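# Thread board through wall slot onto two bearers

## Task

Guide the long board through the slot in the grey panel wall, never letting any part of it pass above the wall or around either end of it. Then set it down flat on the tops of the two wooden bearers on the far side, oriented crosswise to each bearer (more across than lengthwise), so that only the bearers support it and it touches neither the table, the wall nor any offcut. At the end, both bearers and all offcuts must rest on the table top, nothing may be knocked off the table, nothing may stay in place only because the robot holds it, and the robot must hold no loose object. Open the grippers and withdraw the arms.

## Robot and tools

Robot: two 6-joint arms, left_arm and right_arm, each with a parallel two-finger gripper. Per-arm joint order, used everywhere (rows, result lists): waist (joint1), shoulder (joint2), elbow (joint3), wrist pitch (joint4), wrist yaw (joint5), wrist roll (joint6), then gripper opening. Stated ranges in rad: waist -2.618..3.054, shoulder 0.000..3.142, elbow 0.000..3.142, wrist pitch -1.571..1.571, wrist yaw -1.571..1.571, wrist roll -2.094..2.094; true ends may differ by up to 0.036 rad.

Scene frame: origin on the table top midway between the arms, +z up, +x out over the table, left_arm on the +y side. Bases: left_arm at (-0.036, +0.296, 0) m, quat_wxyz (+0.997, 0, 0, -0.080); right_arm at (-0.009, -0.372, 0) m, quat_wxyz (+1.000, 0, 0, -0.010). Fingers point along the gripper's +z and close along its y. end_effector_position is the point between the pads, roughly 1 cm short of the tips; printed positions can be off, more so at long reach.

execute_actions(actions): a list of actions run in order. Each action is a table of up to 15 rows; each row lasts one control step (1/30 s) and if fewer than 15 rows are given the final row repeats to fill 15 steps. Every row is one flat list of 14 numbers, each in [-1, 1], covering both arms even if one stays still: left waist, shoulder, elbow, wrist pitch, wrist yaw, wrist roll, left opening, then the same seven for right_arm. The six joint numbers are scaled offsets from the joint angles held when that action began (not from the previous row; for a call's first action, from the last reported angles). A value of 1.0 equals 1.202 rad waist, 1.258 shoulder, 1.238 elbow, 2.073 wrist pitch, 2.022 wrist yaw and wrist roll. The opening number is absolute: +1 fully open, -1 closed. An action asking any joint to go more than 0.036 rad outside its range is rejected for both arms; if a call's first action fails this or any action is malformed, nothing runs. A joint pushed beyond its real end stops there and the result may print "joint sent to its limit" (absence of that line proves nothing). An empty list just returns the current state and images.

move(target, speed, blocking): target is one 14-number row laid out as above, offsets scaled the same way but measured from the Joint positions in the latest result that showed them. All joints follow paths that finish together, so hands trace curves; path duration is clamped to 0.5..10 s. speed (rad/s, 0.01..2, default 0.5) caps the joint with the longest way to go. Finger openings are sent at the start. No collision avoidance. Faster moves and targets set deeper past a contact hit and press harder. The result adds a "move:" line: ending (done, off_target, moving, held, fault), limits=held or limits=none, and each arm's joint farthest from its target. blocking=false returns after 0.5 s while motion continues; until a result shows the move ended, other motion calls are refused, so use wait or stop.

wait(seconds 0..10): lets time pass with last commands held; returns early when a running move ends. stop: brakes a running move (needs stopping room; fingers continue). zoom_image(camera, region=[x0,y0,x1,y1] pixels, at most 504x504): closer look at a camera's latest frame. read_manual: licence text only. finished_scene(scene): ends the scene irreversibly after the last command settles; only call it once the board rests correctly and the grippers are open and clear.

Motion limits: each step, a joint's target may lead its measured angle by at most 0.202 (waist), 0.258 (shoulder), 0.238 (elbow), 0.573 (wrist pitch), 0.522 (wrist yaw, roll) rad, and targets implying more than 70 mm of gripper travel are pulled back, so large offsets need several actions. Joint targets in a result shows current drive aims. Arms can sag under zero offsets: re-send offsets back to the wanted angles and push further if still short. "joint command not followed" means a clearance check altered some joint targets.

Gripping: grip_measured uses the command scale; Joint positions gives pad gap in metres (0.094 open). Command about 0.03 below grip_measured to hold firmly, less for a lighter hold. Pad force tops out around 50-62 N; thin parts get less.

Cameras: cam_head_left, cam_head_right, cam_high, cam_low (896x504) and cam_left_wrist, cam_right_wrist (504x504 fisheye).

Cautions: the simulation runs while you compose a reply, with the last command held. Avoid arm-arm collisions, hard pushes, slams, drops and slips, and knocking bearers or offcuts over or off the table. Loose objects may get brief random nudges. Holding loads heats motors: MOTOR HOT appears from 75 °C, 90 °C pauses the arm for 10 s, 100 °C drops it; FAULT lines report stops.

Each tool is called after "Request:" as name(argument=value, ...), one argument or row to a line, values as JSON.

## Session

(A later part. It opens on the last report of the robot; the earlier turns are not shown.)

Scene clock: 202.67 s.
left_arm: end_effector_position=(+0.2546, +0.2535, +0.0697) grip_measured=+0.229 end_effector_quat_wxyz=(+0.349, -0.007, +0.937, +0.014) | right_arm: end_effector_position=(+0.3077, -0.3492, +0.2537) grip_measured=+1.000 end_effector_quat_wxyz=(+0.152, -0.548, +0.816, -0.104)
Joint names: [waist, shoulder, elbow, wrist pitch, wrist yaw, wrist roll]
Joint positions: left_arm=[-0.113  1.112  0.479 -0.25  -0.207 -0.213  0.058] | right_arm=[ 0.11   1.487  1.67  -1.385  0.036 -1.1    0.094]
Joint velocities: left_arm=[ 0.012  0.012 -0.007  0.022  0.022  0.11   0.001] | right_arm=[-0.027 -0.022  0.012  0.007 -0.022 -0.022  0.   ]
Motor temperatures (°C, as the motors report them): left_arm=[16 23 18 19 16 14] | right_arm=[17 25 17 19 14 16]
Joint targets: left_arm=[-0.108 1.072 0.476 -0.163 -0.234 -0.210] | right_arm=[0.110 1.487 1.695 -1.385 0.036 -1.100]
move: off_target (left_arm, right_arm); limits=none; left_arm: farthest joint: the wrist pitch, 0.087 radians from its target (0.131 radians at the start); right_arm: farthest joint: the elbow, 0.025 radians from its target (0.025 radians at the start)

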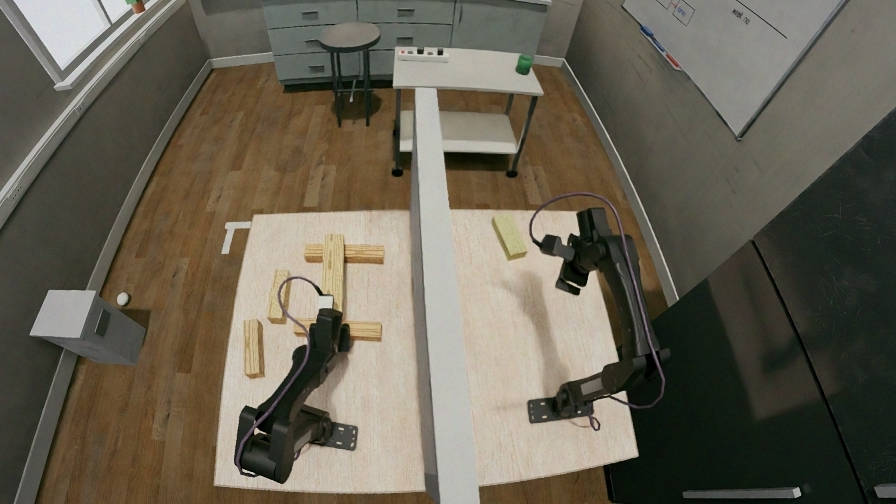

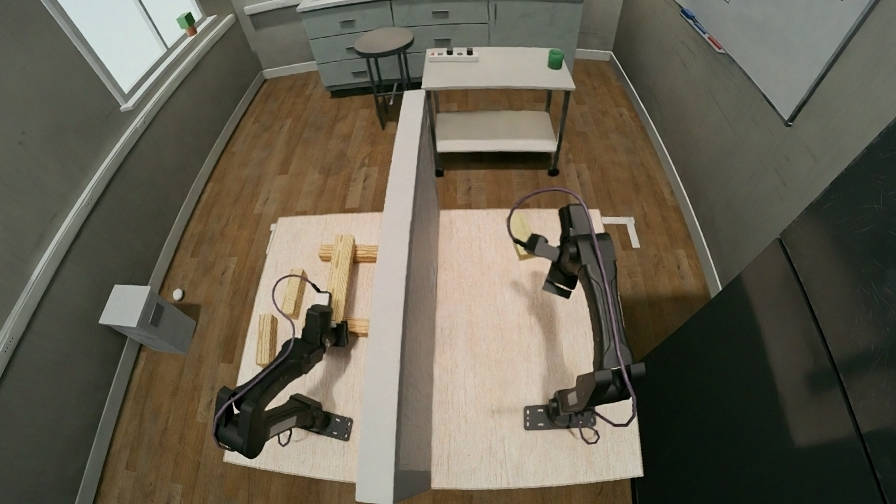

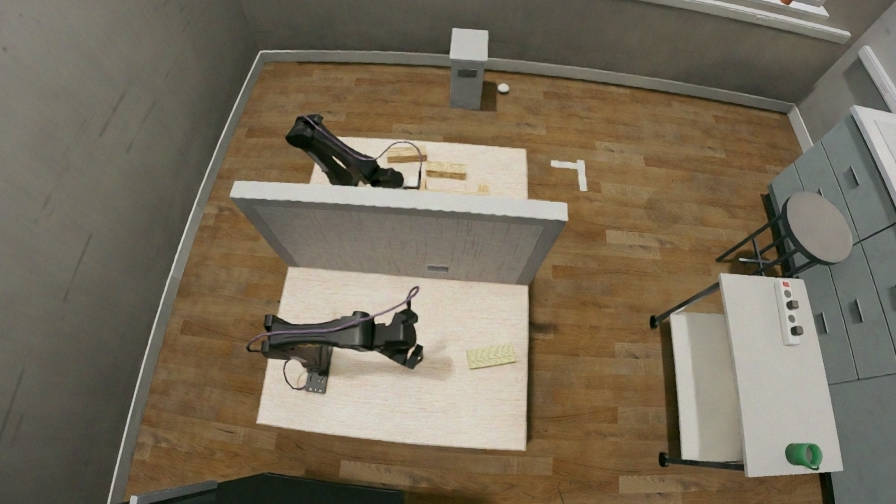

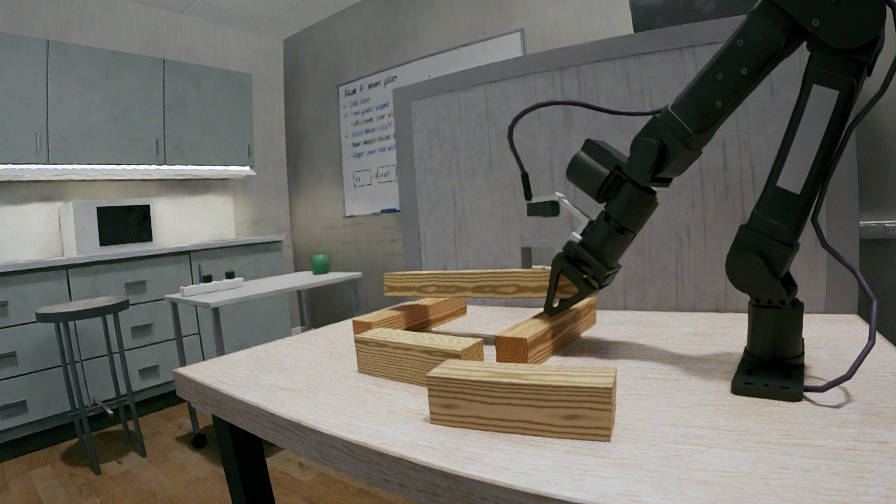

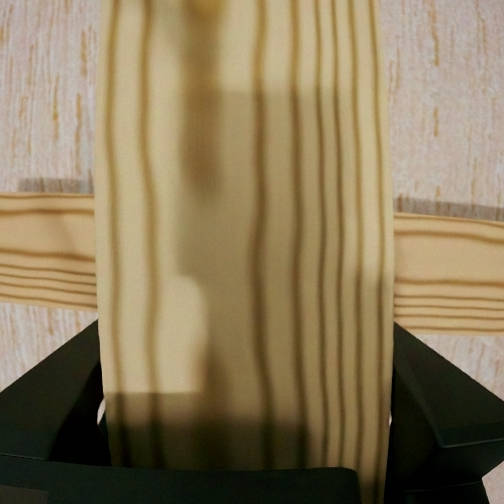

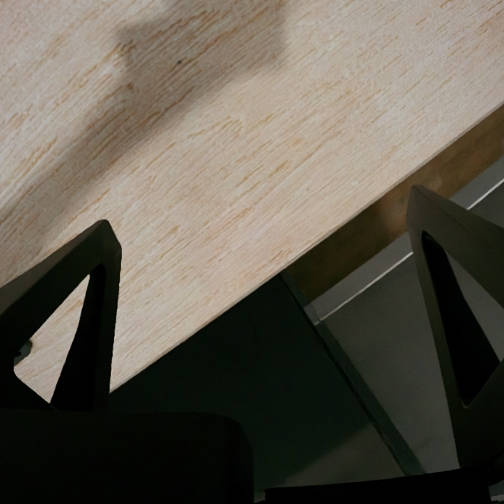

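Request:
move(
  target=[0.004,-0.1153,-0.0283,0.011,-0.0134,0.0015,-0.3, 0,0,0.02,0,0,0,1.0],
  speed=0.2,
)

Scene clock: 204.37 s.
left_arm: end_effector_position=(+0.2370, +0.2579, +0.0709) grip_measured=+0.229 end_effector_quat_wxyz=(+0.349, -0.006, +0.937, +0.012) | right_arm: end_effector_position=(+0.3077, -0.3492, +0.2537) grip_measured=+1.000 end_effector_quat_wxyz=(+0.152, -0.548, +0.816, -0.104)
Joint names: [waist, shoulder, elbow, wrist pitch, wrist yaw, wrist roll]
Joint positions: left_arm=[-0.113  1.009  0.438 -0.312 -0.204 -0.213  0.058] | right_arm=[ 0.11   1.487  1.67  -1.385  0.036 -1.1    0.094]
Joint velocities: left_arm=[-0.017 -0.027  0.012 -0.051 -0.037  0.095 -0.002] | right_arm=[-0.002 -0.012 -0.002 -0.007  0.007 -0.037  0.   ]
Motor temperatures (°C, as the motors report them): left_arm=[16 23 18 19 16 14] | right_arm=[17 24 17 19 14 16]
Joint targets: left_arm=[-0.108 0.967 0.444 -0.227 -0.234 -0.210] | right_arm=[0.110 1.487 1.695 -1.385 0.036 -1.100]
move: off_target (left_arm, right_arm); limits=none; left_arm: farthest joint: the wrist pitch, 0.085 radians from its target (0.023 radians at the start); right_arm: farthest joint: the elbow, 0.025 radians from its target (0.025 radians at the start)

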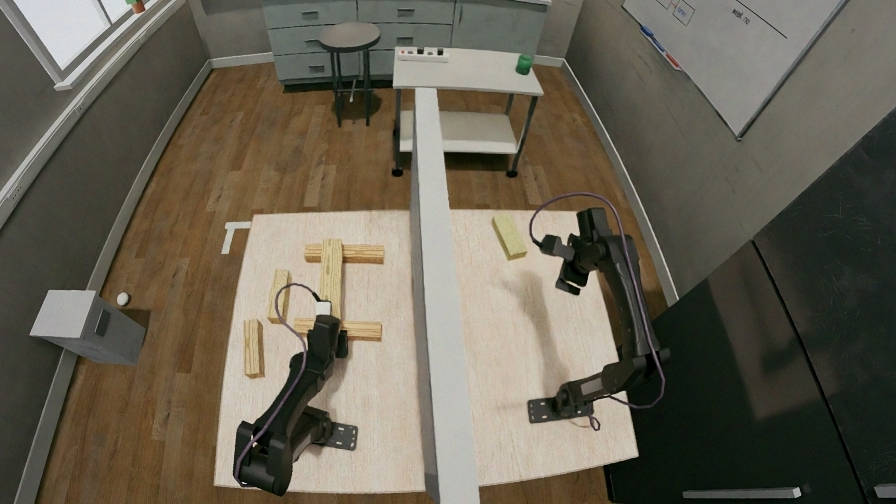

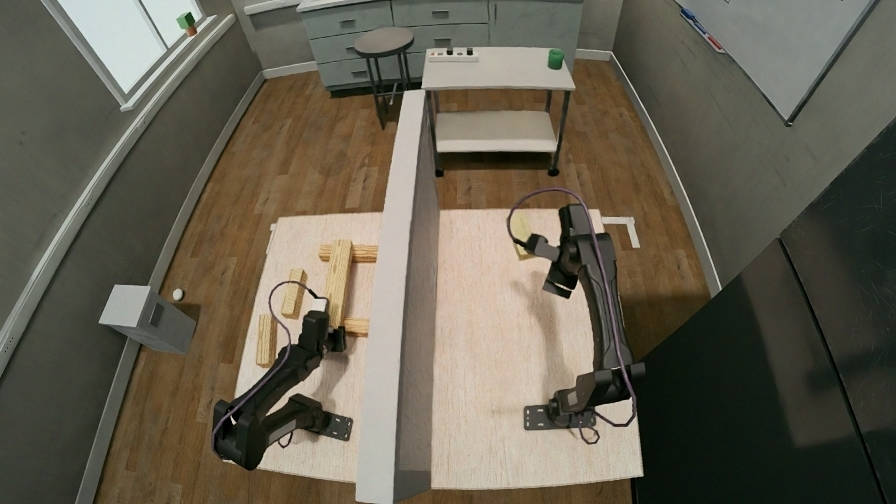

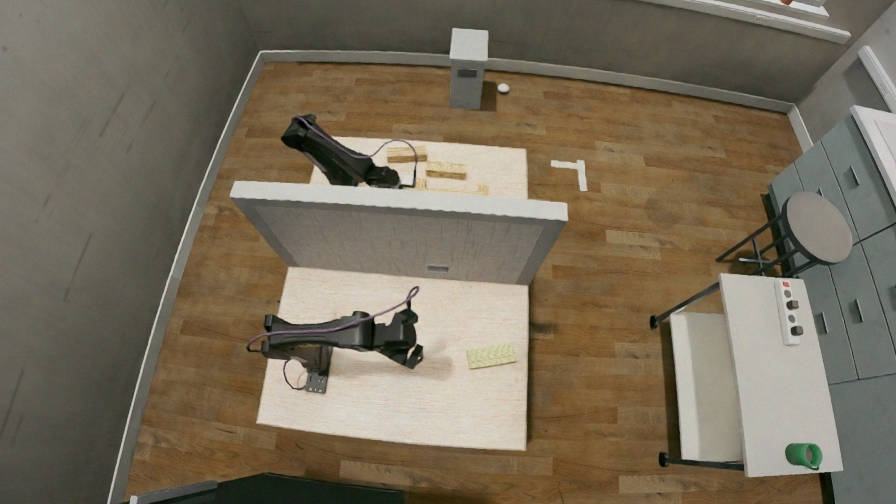

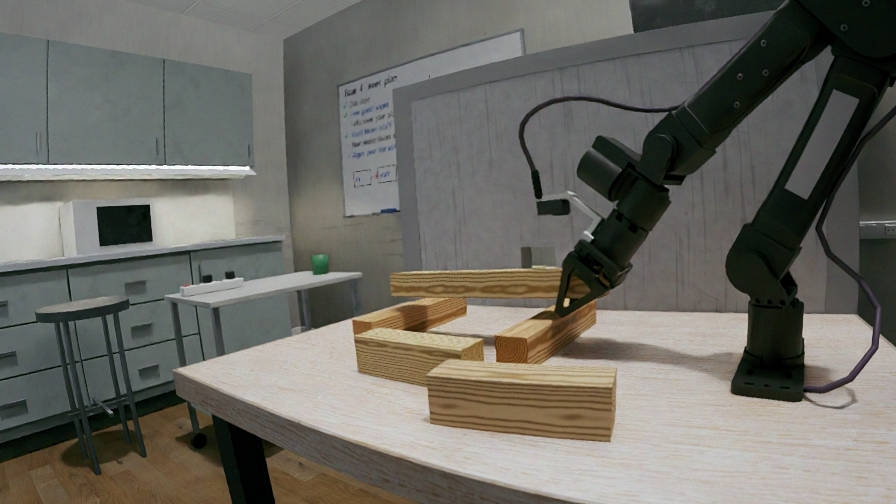

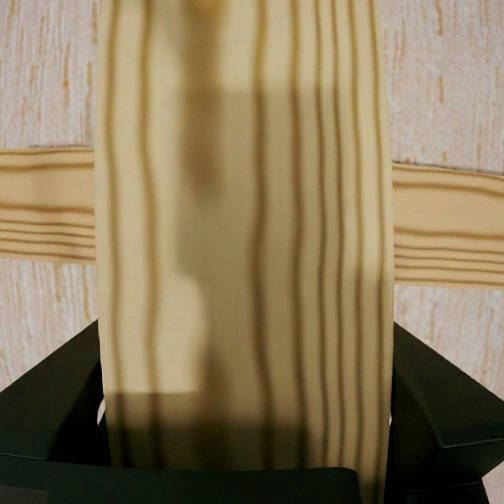

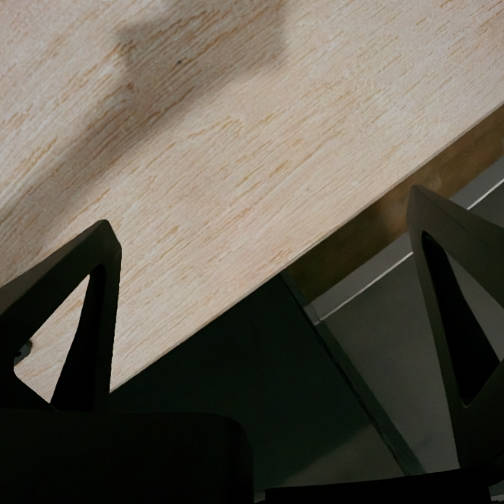

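Request:
move(
  target=[0.004,0.0366,-0.0533,0.095,-0.0148,0.0015,-0.3, 0,0,0.02,0,0,0,1.0],
  speed=0.2,
)

Request:
zoom_image(
  camera="cam_low",
  region=[340, 230, 640, 380],
)

Scene clock: 205.90 s.
left_arm: end_effector_position=(+0.2357, +0.2576, +0.0509) grip_measured=+0.229 end_effector_quat_wxyz=(+0.347, -0.005, +0.938, +0.011) | right_arm: end_effector_position=(+0.3077, -0.3492, +0.2537) grip_measured=+1.000 end_effector_quat_wxyz=(+0.152, -0.548, +0.816, -0.104)
Joint names: [waist, shoulder, elbow, wrist pitch, wrist yaw, wrist roll]
Joint positions: left_arm=[-0.113  1.05   0.371 -0.207 -0.201 -0.213  0.058] | right_arm=[ 0.11   1.487  1.67  -1.385  0.036 -1.1    0.094]
Joint velocities: left_arm=[ 0.002 -0.002  0.012 -0.022 -0.022  0.051 -0.   ] | right_arm=[ 0.002  0.002  0.007  0.037  0.007 -0.022  0.   ]
Motor temperatures (°C, as the motors report them): left_arm=[16 22 18 20 16 14] | right_arm=[17 24 17 19 14 16]
Joint targets: left_arm=[-0.108 1.055 0.372 -0.115 -0.234 -0.210] | right_arm=[0.110 1.487 1.695 -1.385 0.036 -1.100]
move: off_target (left_arm, right_arm); limits=none; left_arm: farthest joint: the wrist pitch, 0.092 radians from its target (0.197 radians at the start); right_arm: farthest joint: the elbow, 0.025 radians from its target (0.025 radians at the start)

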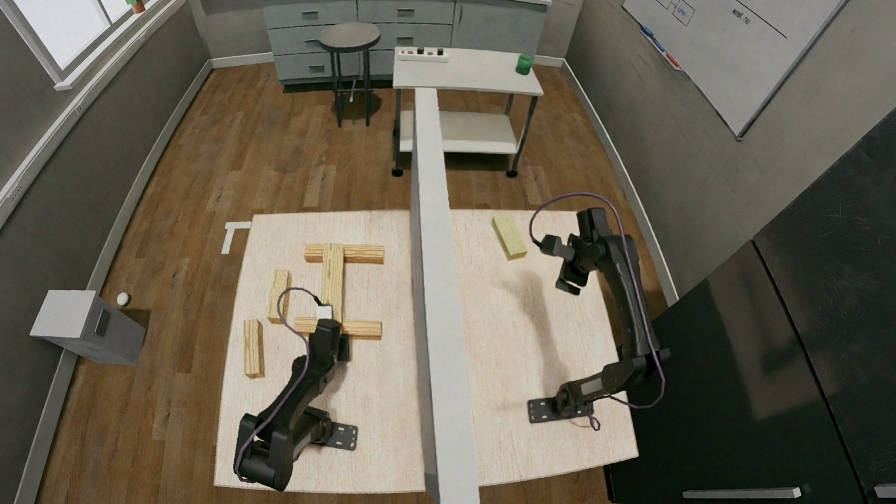

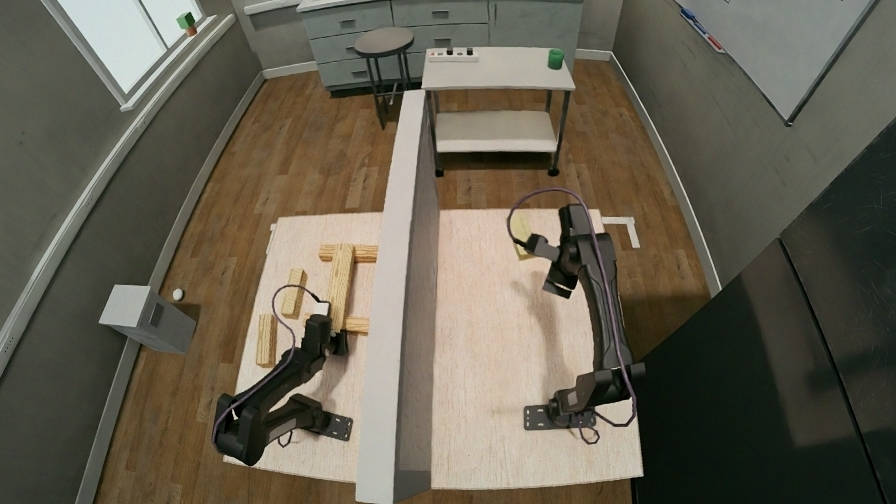

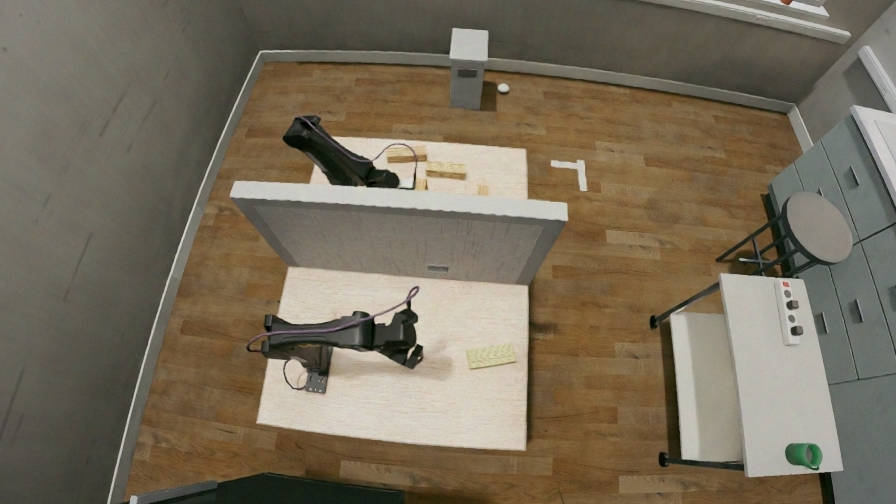

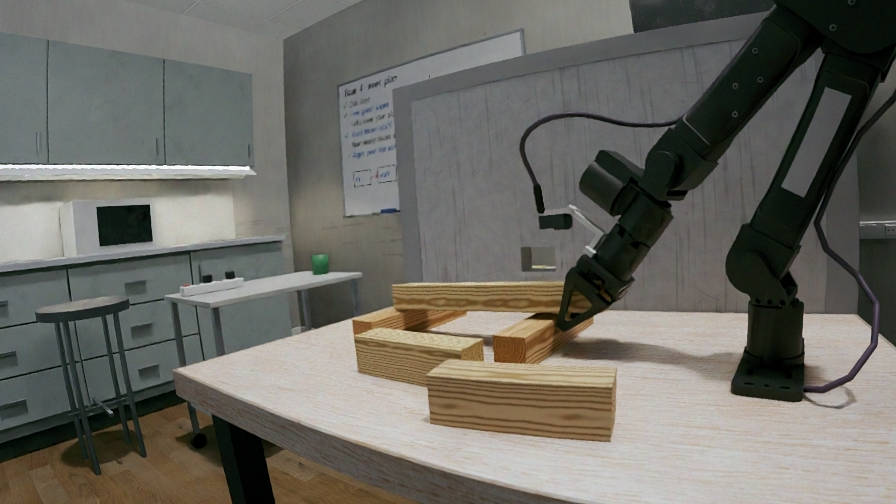

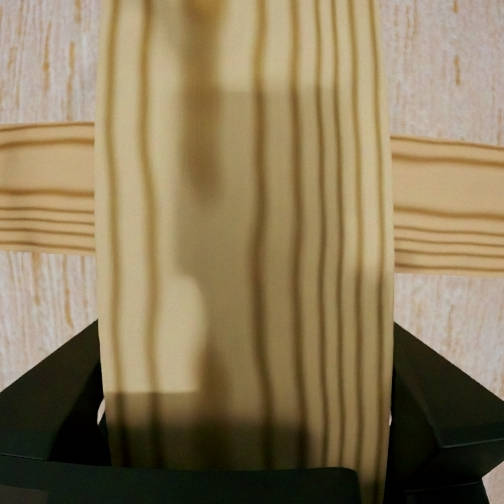

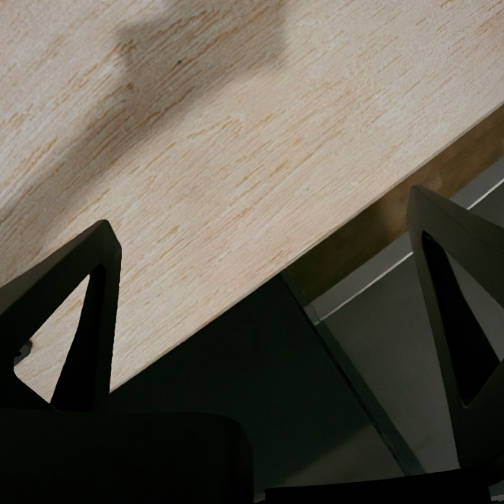

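Region (340, 230, 640, 380) of cam_low's 896x504 image, scaled by 1.680, with more detail than that image has.

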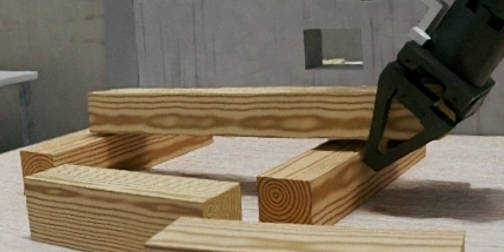

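Request:
execute_actions(
  actions=[
    [[0,0,0,0.01,0,0,0.5, 0,0,0.02,0,0,0,1.0]],
    [[0,0,0,0,0,0,1.0, 0,0,0,0,0,0,1.0]],
  ],
)

Request:
zoom_image(
  camera="cam_low",
  region=[340, 230, 640, 380],
)

Scene clock: 207.07 s.
left_arm: end_effector_position=(+0.2352, +0.2577, +0.0505) grip_measured=+1.000 end_effector_quat_wxyz=(+0.346, -0.005, +0.938, +0.011) | right_arm: end_effector_position=(+0.3077, -0.3492, +0.2537) grip_measured=+1.000 end_effector_quat_wxyz=(+0.152, -0.548, +0.816, -0.104)
Joint names: [waist, shoulder, elbow, wrist pitch, wrist yaw, wrist roll]
Joint positions: left_arm=[-0.113  1.05   0.371 -0.209 -0.201 -0.212  0.094] | right_arm=[ 0.11   1.487  1.67  -1.385  0.036 -1.1    0.094]
Joint velocities: left_arm=[ 0.017 -0.012 -0.012  0.007  0.051 -0.037  0.   ] | right_arm=[ 0.012  0.007 -0.017 -0.051 -0.022 -0.022  0.   ]
Motor temperatures (°C, as the motors report them): left_arm=[16 22 18 20 16 14] | right_arm=[17 24 17 19 14 16]
Joint targets: left_arm=[-0.113 1.050 0.371 -0.207 -0.201 -0.212] | right_arm=[0.110 1.487 1.670 -1.385 0.036 -1.100]
Step readings (joint positions; steps 1 to 15: 1st action; 16 to 30: 2nd action):
0: left_arm=[-0.113 1.050 0.371 -0.207 -0.201 -0.213] | right_arm=[0.110 1.487 1.670 -1.385 0.036 -1.100]
1: left_arm=[-0.113 1.050 0.371 -0.208 -0.201 -0.212] | right_arm=[0.110 1.487 1.670 -1.385 0.036 -1.100]
2: left_arm=[-0.113 1.050 0.371 -0.208 -0.201 -0.212] | right_arm=[0.110 1.487 1.670 -1.385 0.036 -1.100]
4: left_arm=[-0.113 1.050 0.371 -0.207 -0.201 -0.212] | right_arm=[0.110 1.487 1.670 -1.385 0.036 -1.100]
8: left_arm=[-0.113 1.050 0.371 -0.207 -0.201 -0.212] | right_arm=[0.110 1.487 1.670 -1.385 0.036 -1.100]
15: left_arm=[-0.113 1.050 0.371 -0.207 -0.201 -0.212] | right_arm=[0.110 1.487 1.670 -1.385 0.036 -1.100]
16: left_arm=[-0.113 1.050 0.371 -0.207 -0.201 -0.212] | right_arm=[0.110 1.487 1.670 -1.385 0.036 -1.100]
17: left_arm=[-0.113 1.050 0.371 -0.208 -0.201 -0.212] | right_arm=[0.110 1.487 1.670 -1.385 0.036 -1.100]
19: left_arm=[-0.113 1.050 0.371 -0.209 -0.201 -0.212] | right_arm=[0.110 1.487 1.670 -1.385 0.036 -1.100]
23: left_arm=[-0.113 1.050 0.371 -0.209 -0.201 -0.212] | right_arm=[0.110 1.487 1.670 -1.385 0.036 -1.100]
30: Joint positions above

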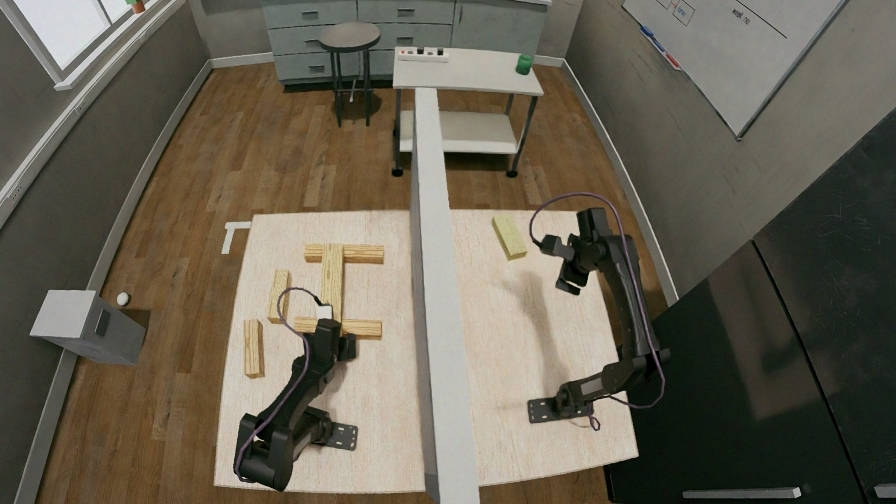

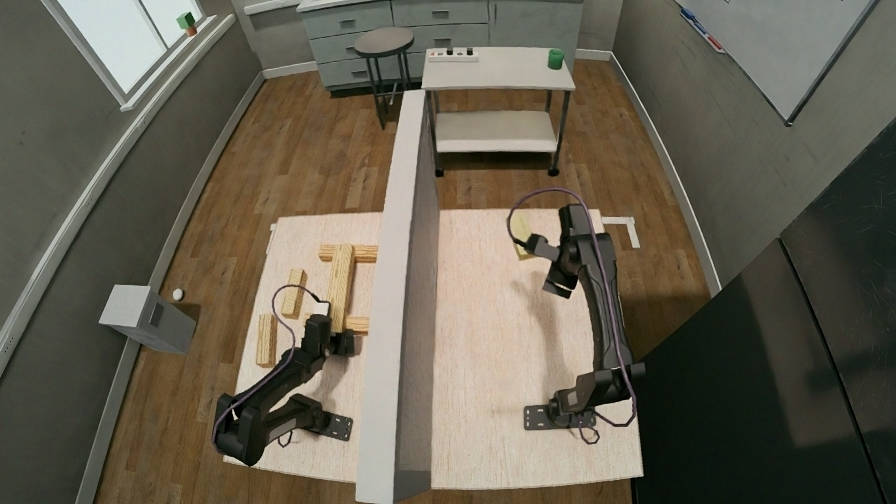

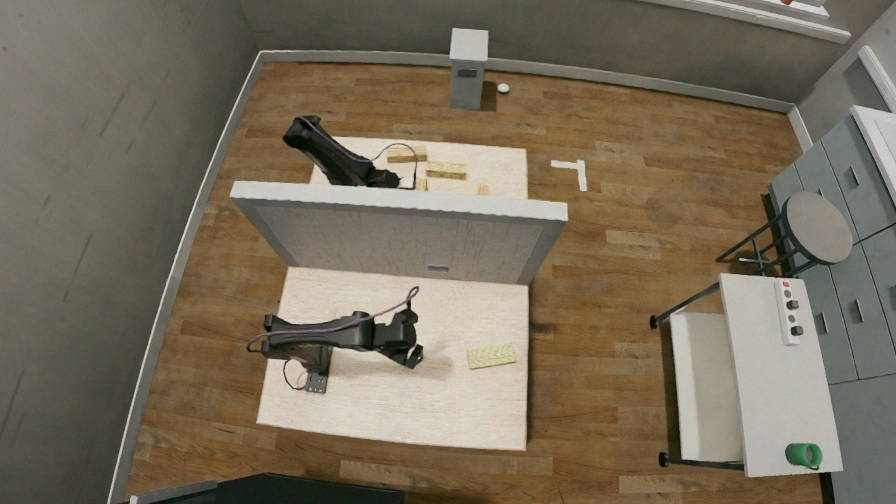

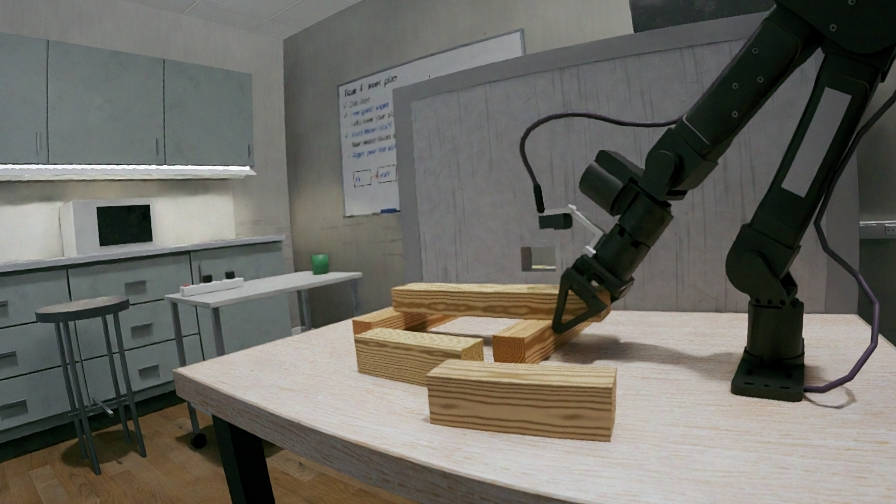

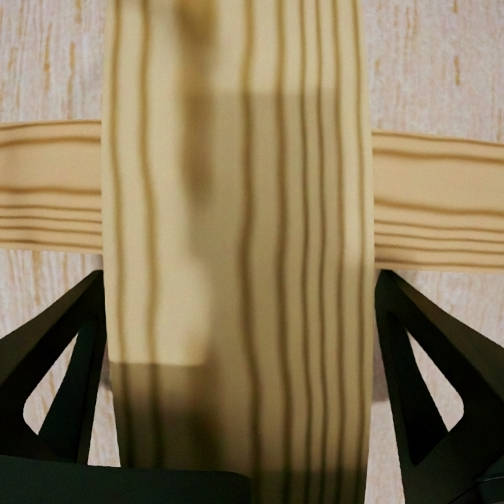

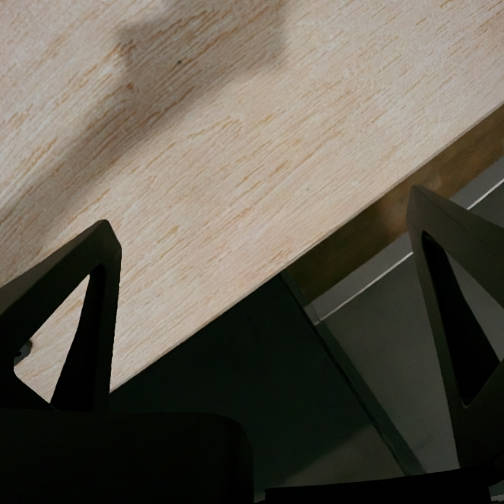

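Region (340, 230, 640, 380) of cam_low's 896x504 image, scaled by 1.680, with more detail than that image has.

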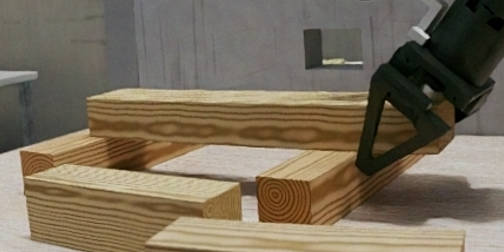

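Request:
move(
  target=[0,-0.055,0.0746,-0.0441,0,0,1.0, 0,0,0.02,0,0,0,1.0],
  speed=0.3,
)

Scene clock: 208.87 s.
left_arm: end_effector_position=(+0.2413, +0.2559, +0.0751) grip_measured=+1.000 end_effector_quat_wxyz=(+0.360, -0.006, +0.933, +0.007) | right_arm: end_effector_position=(+0.3077, -0.3492, +0.2537) grip_measured=+1.000 end_effector_quat_wxyz=(+0.152, -0.548, +0.816, -0.104)
Joint names: [waist, shoulder, elbow, wrist pitch, wrist yaw, wrist roll]
Joint positions: left_arm=[-0.113  1.005  0.437 -0.287 -0.2   -0.212  0.094] | right_arm=[ 0.11   1.487  1.67  -1.385  0.036 -1.1    0.094]
Joint velocities: left_arm=[-0.007 -0.002  0.002  0.007 -0.022 -0.081  0.   ] | right_arm=[-0.002 -0.017 -0.007 -0.081  0.007 -0.051  0.   ]
Motor temperatures (°C, as the motors report them): left_arm=[16 22 18 20 16 14] | right_arm=[17 24 17 19 14 16]
Joint targets: left_arm=[-0.113 0.981 0.464 -0.301 -0.200 -0.212] | right_arm=[0.110 1.487 1.695 -1.385 0.036 -1.100]
move: off_target (left_arm, right_arm); limits=none; left_arm: farthest joint: the elbow, 0.027 radians from its target (0.092 radians at the start); right_arm: farthest joint: the elbow, 0.025 radians from its target (0.025 radians at the start)

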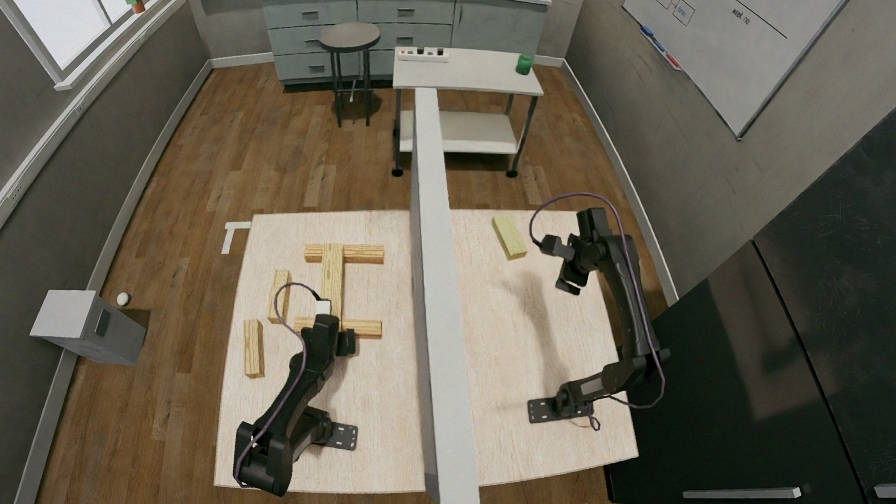

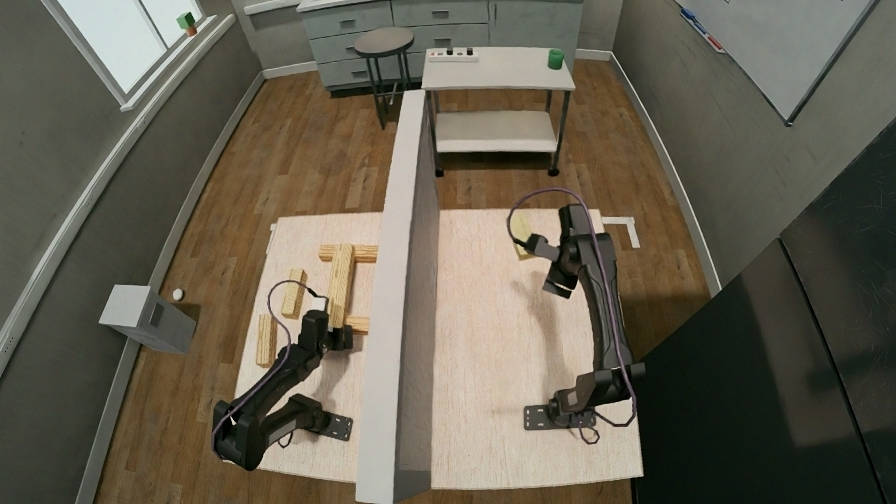

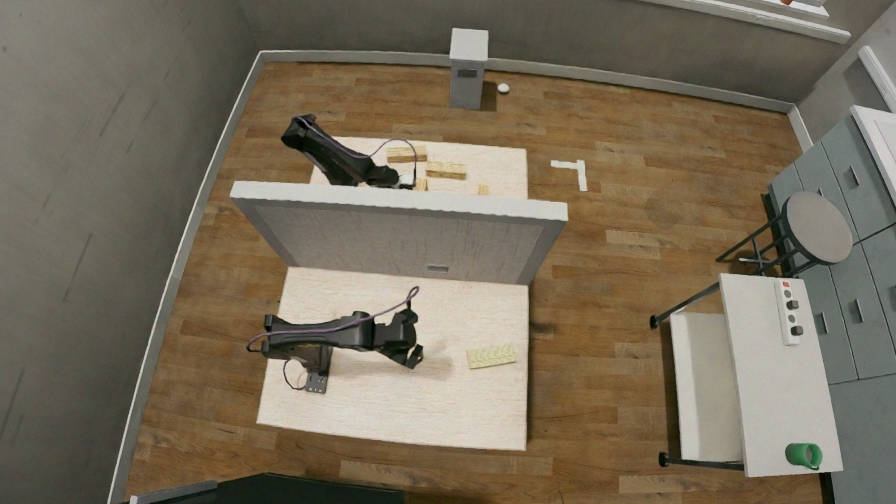

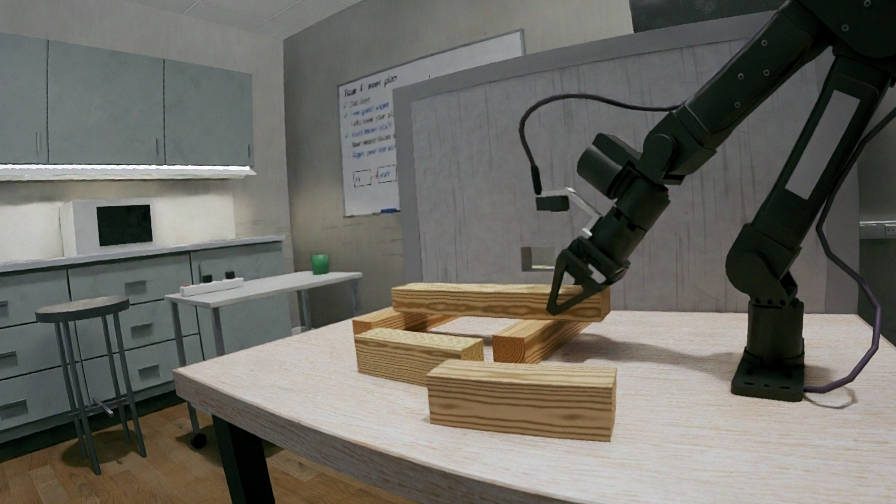

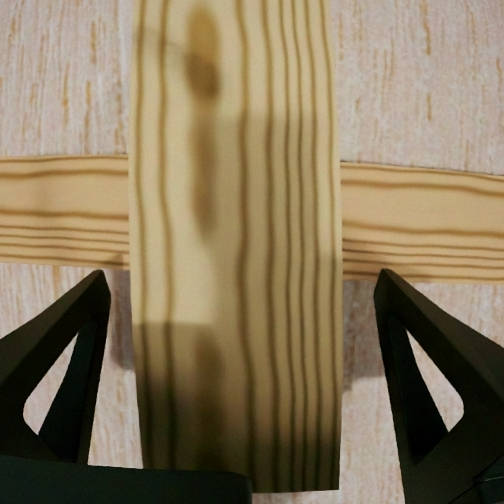

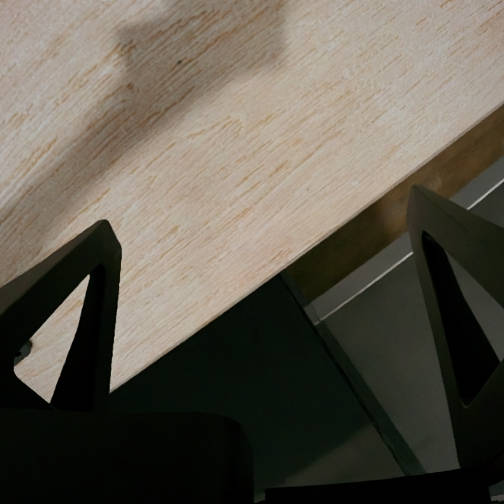

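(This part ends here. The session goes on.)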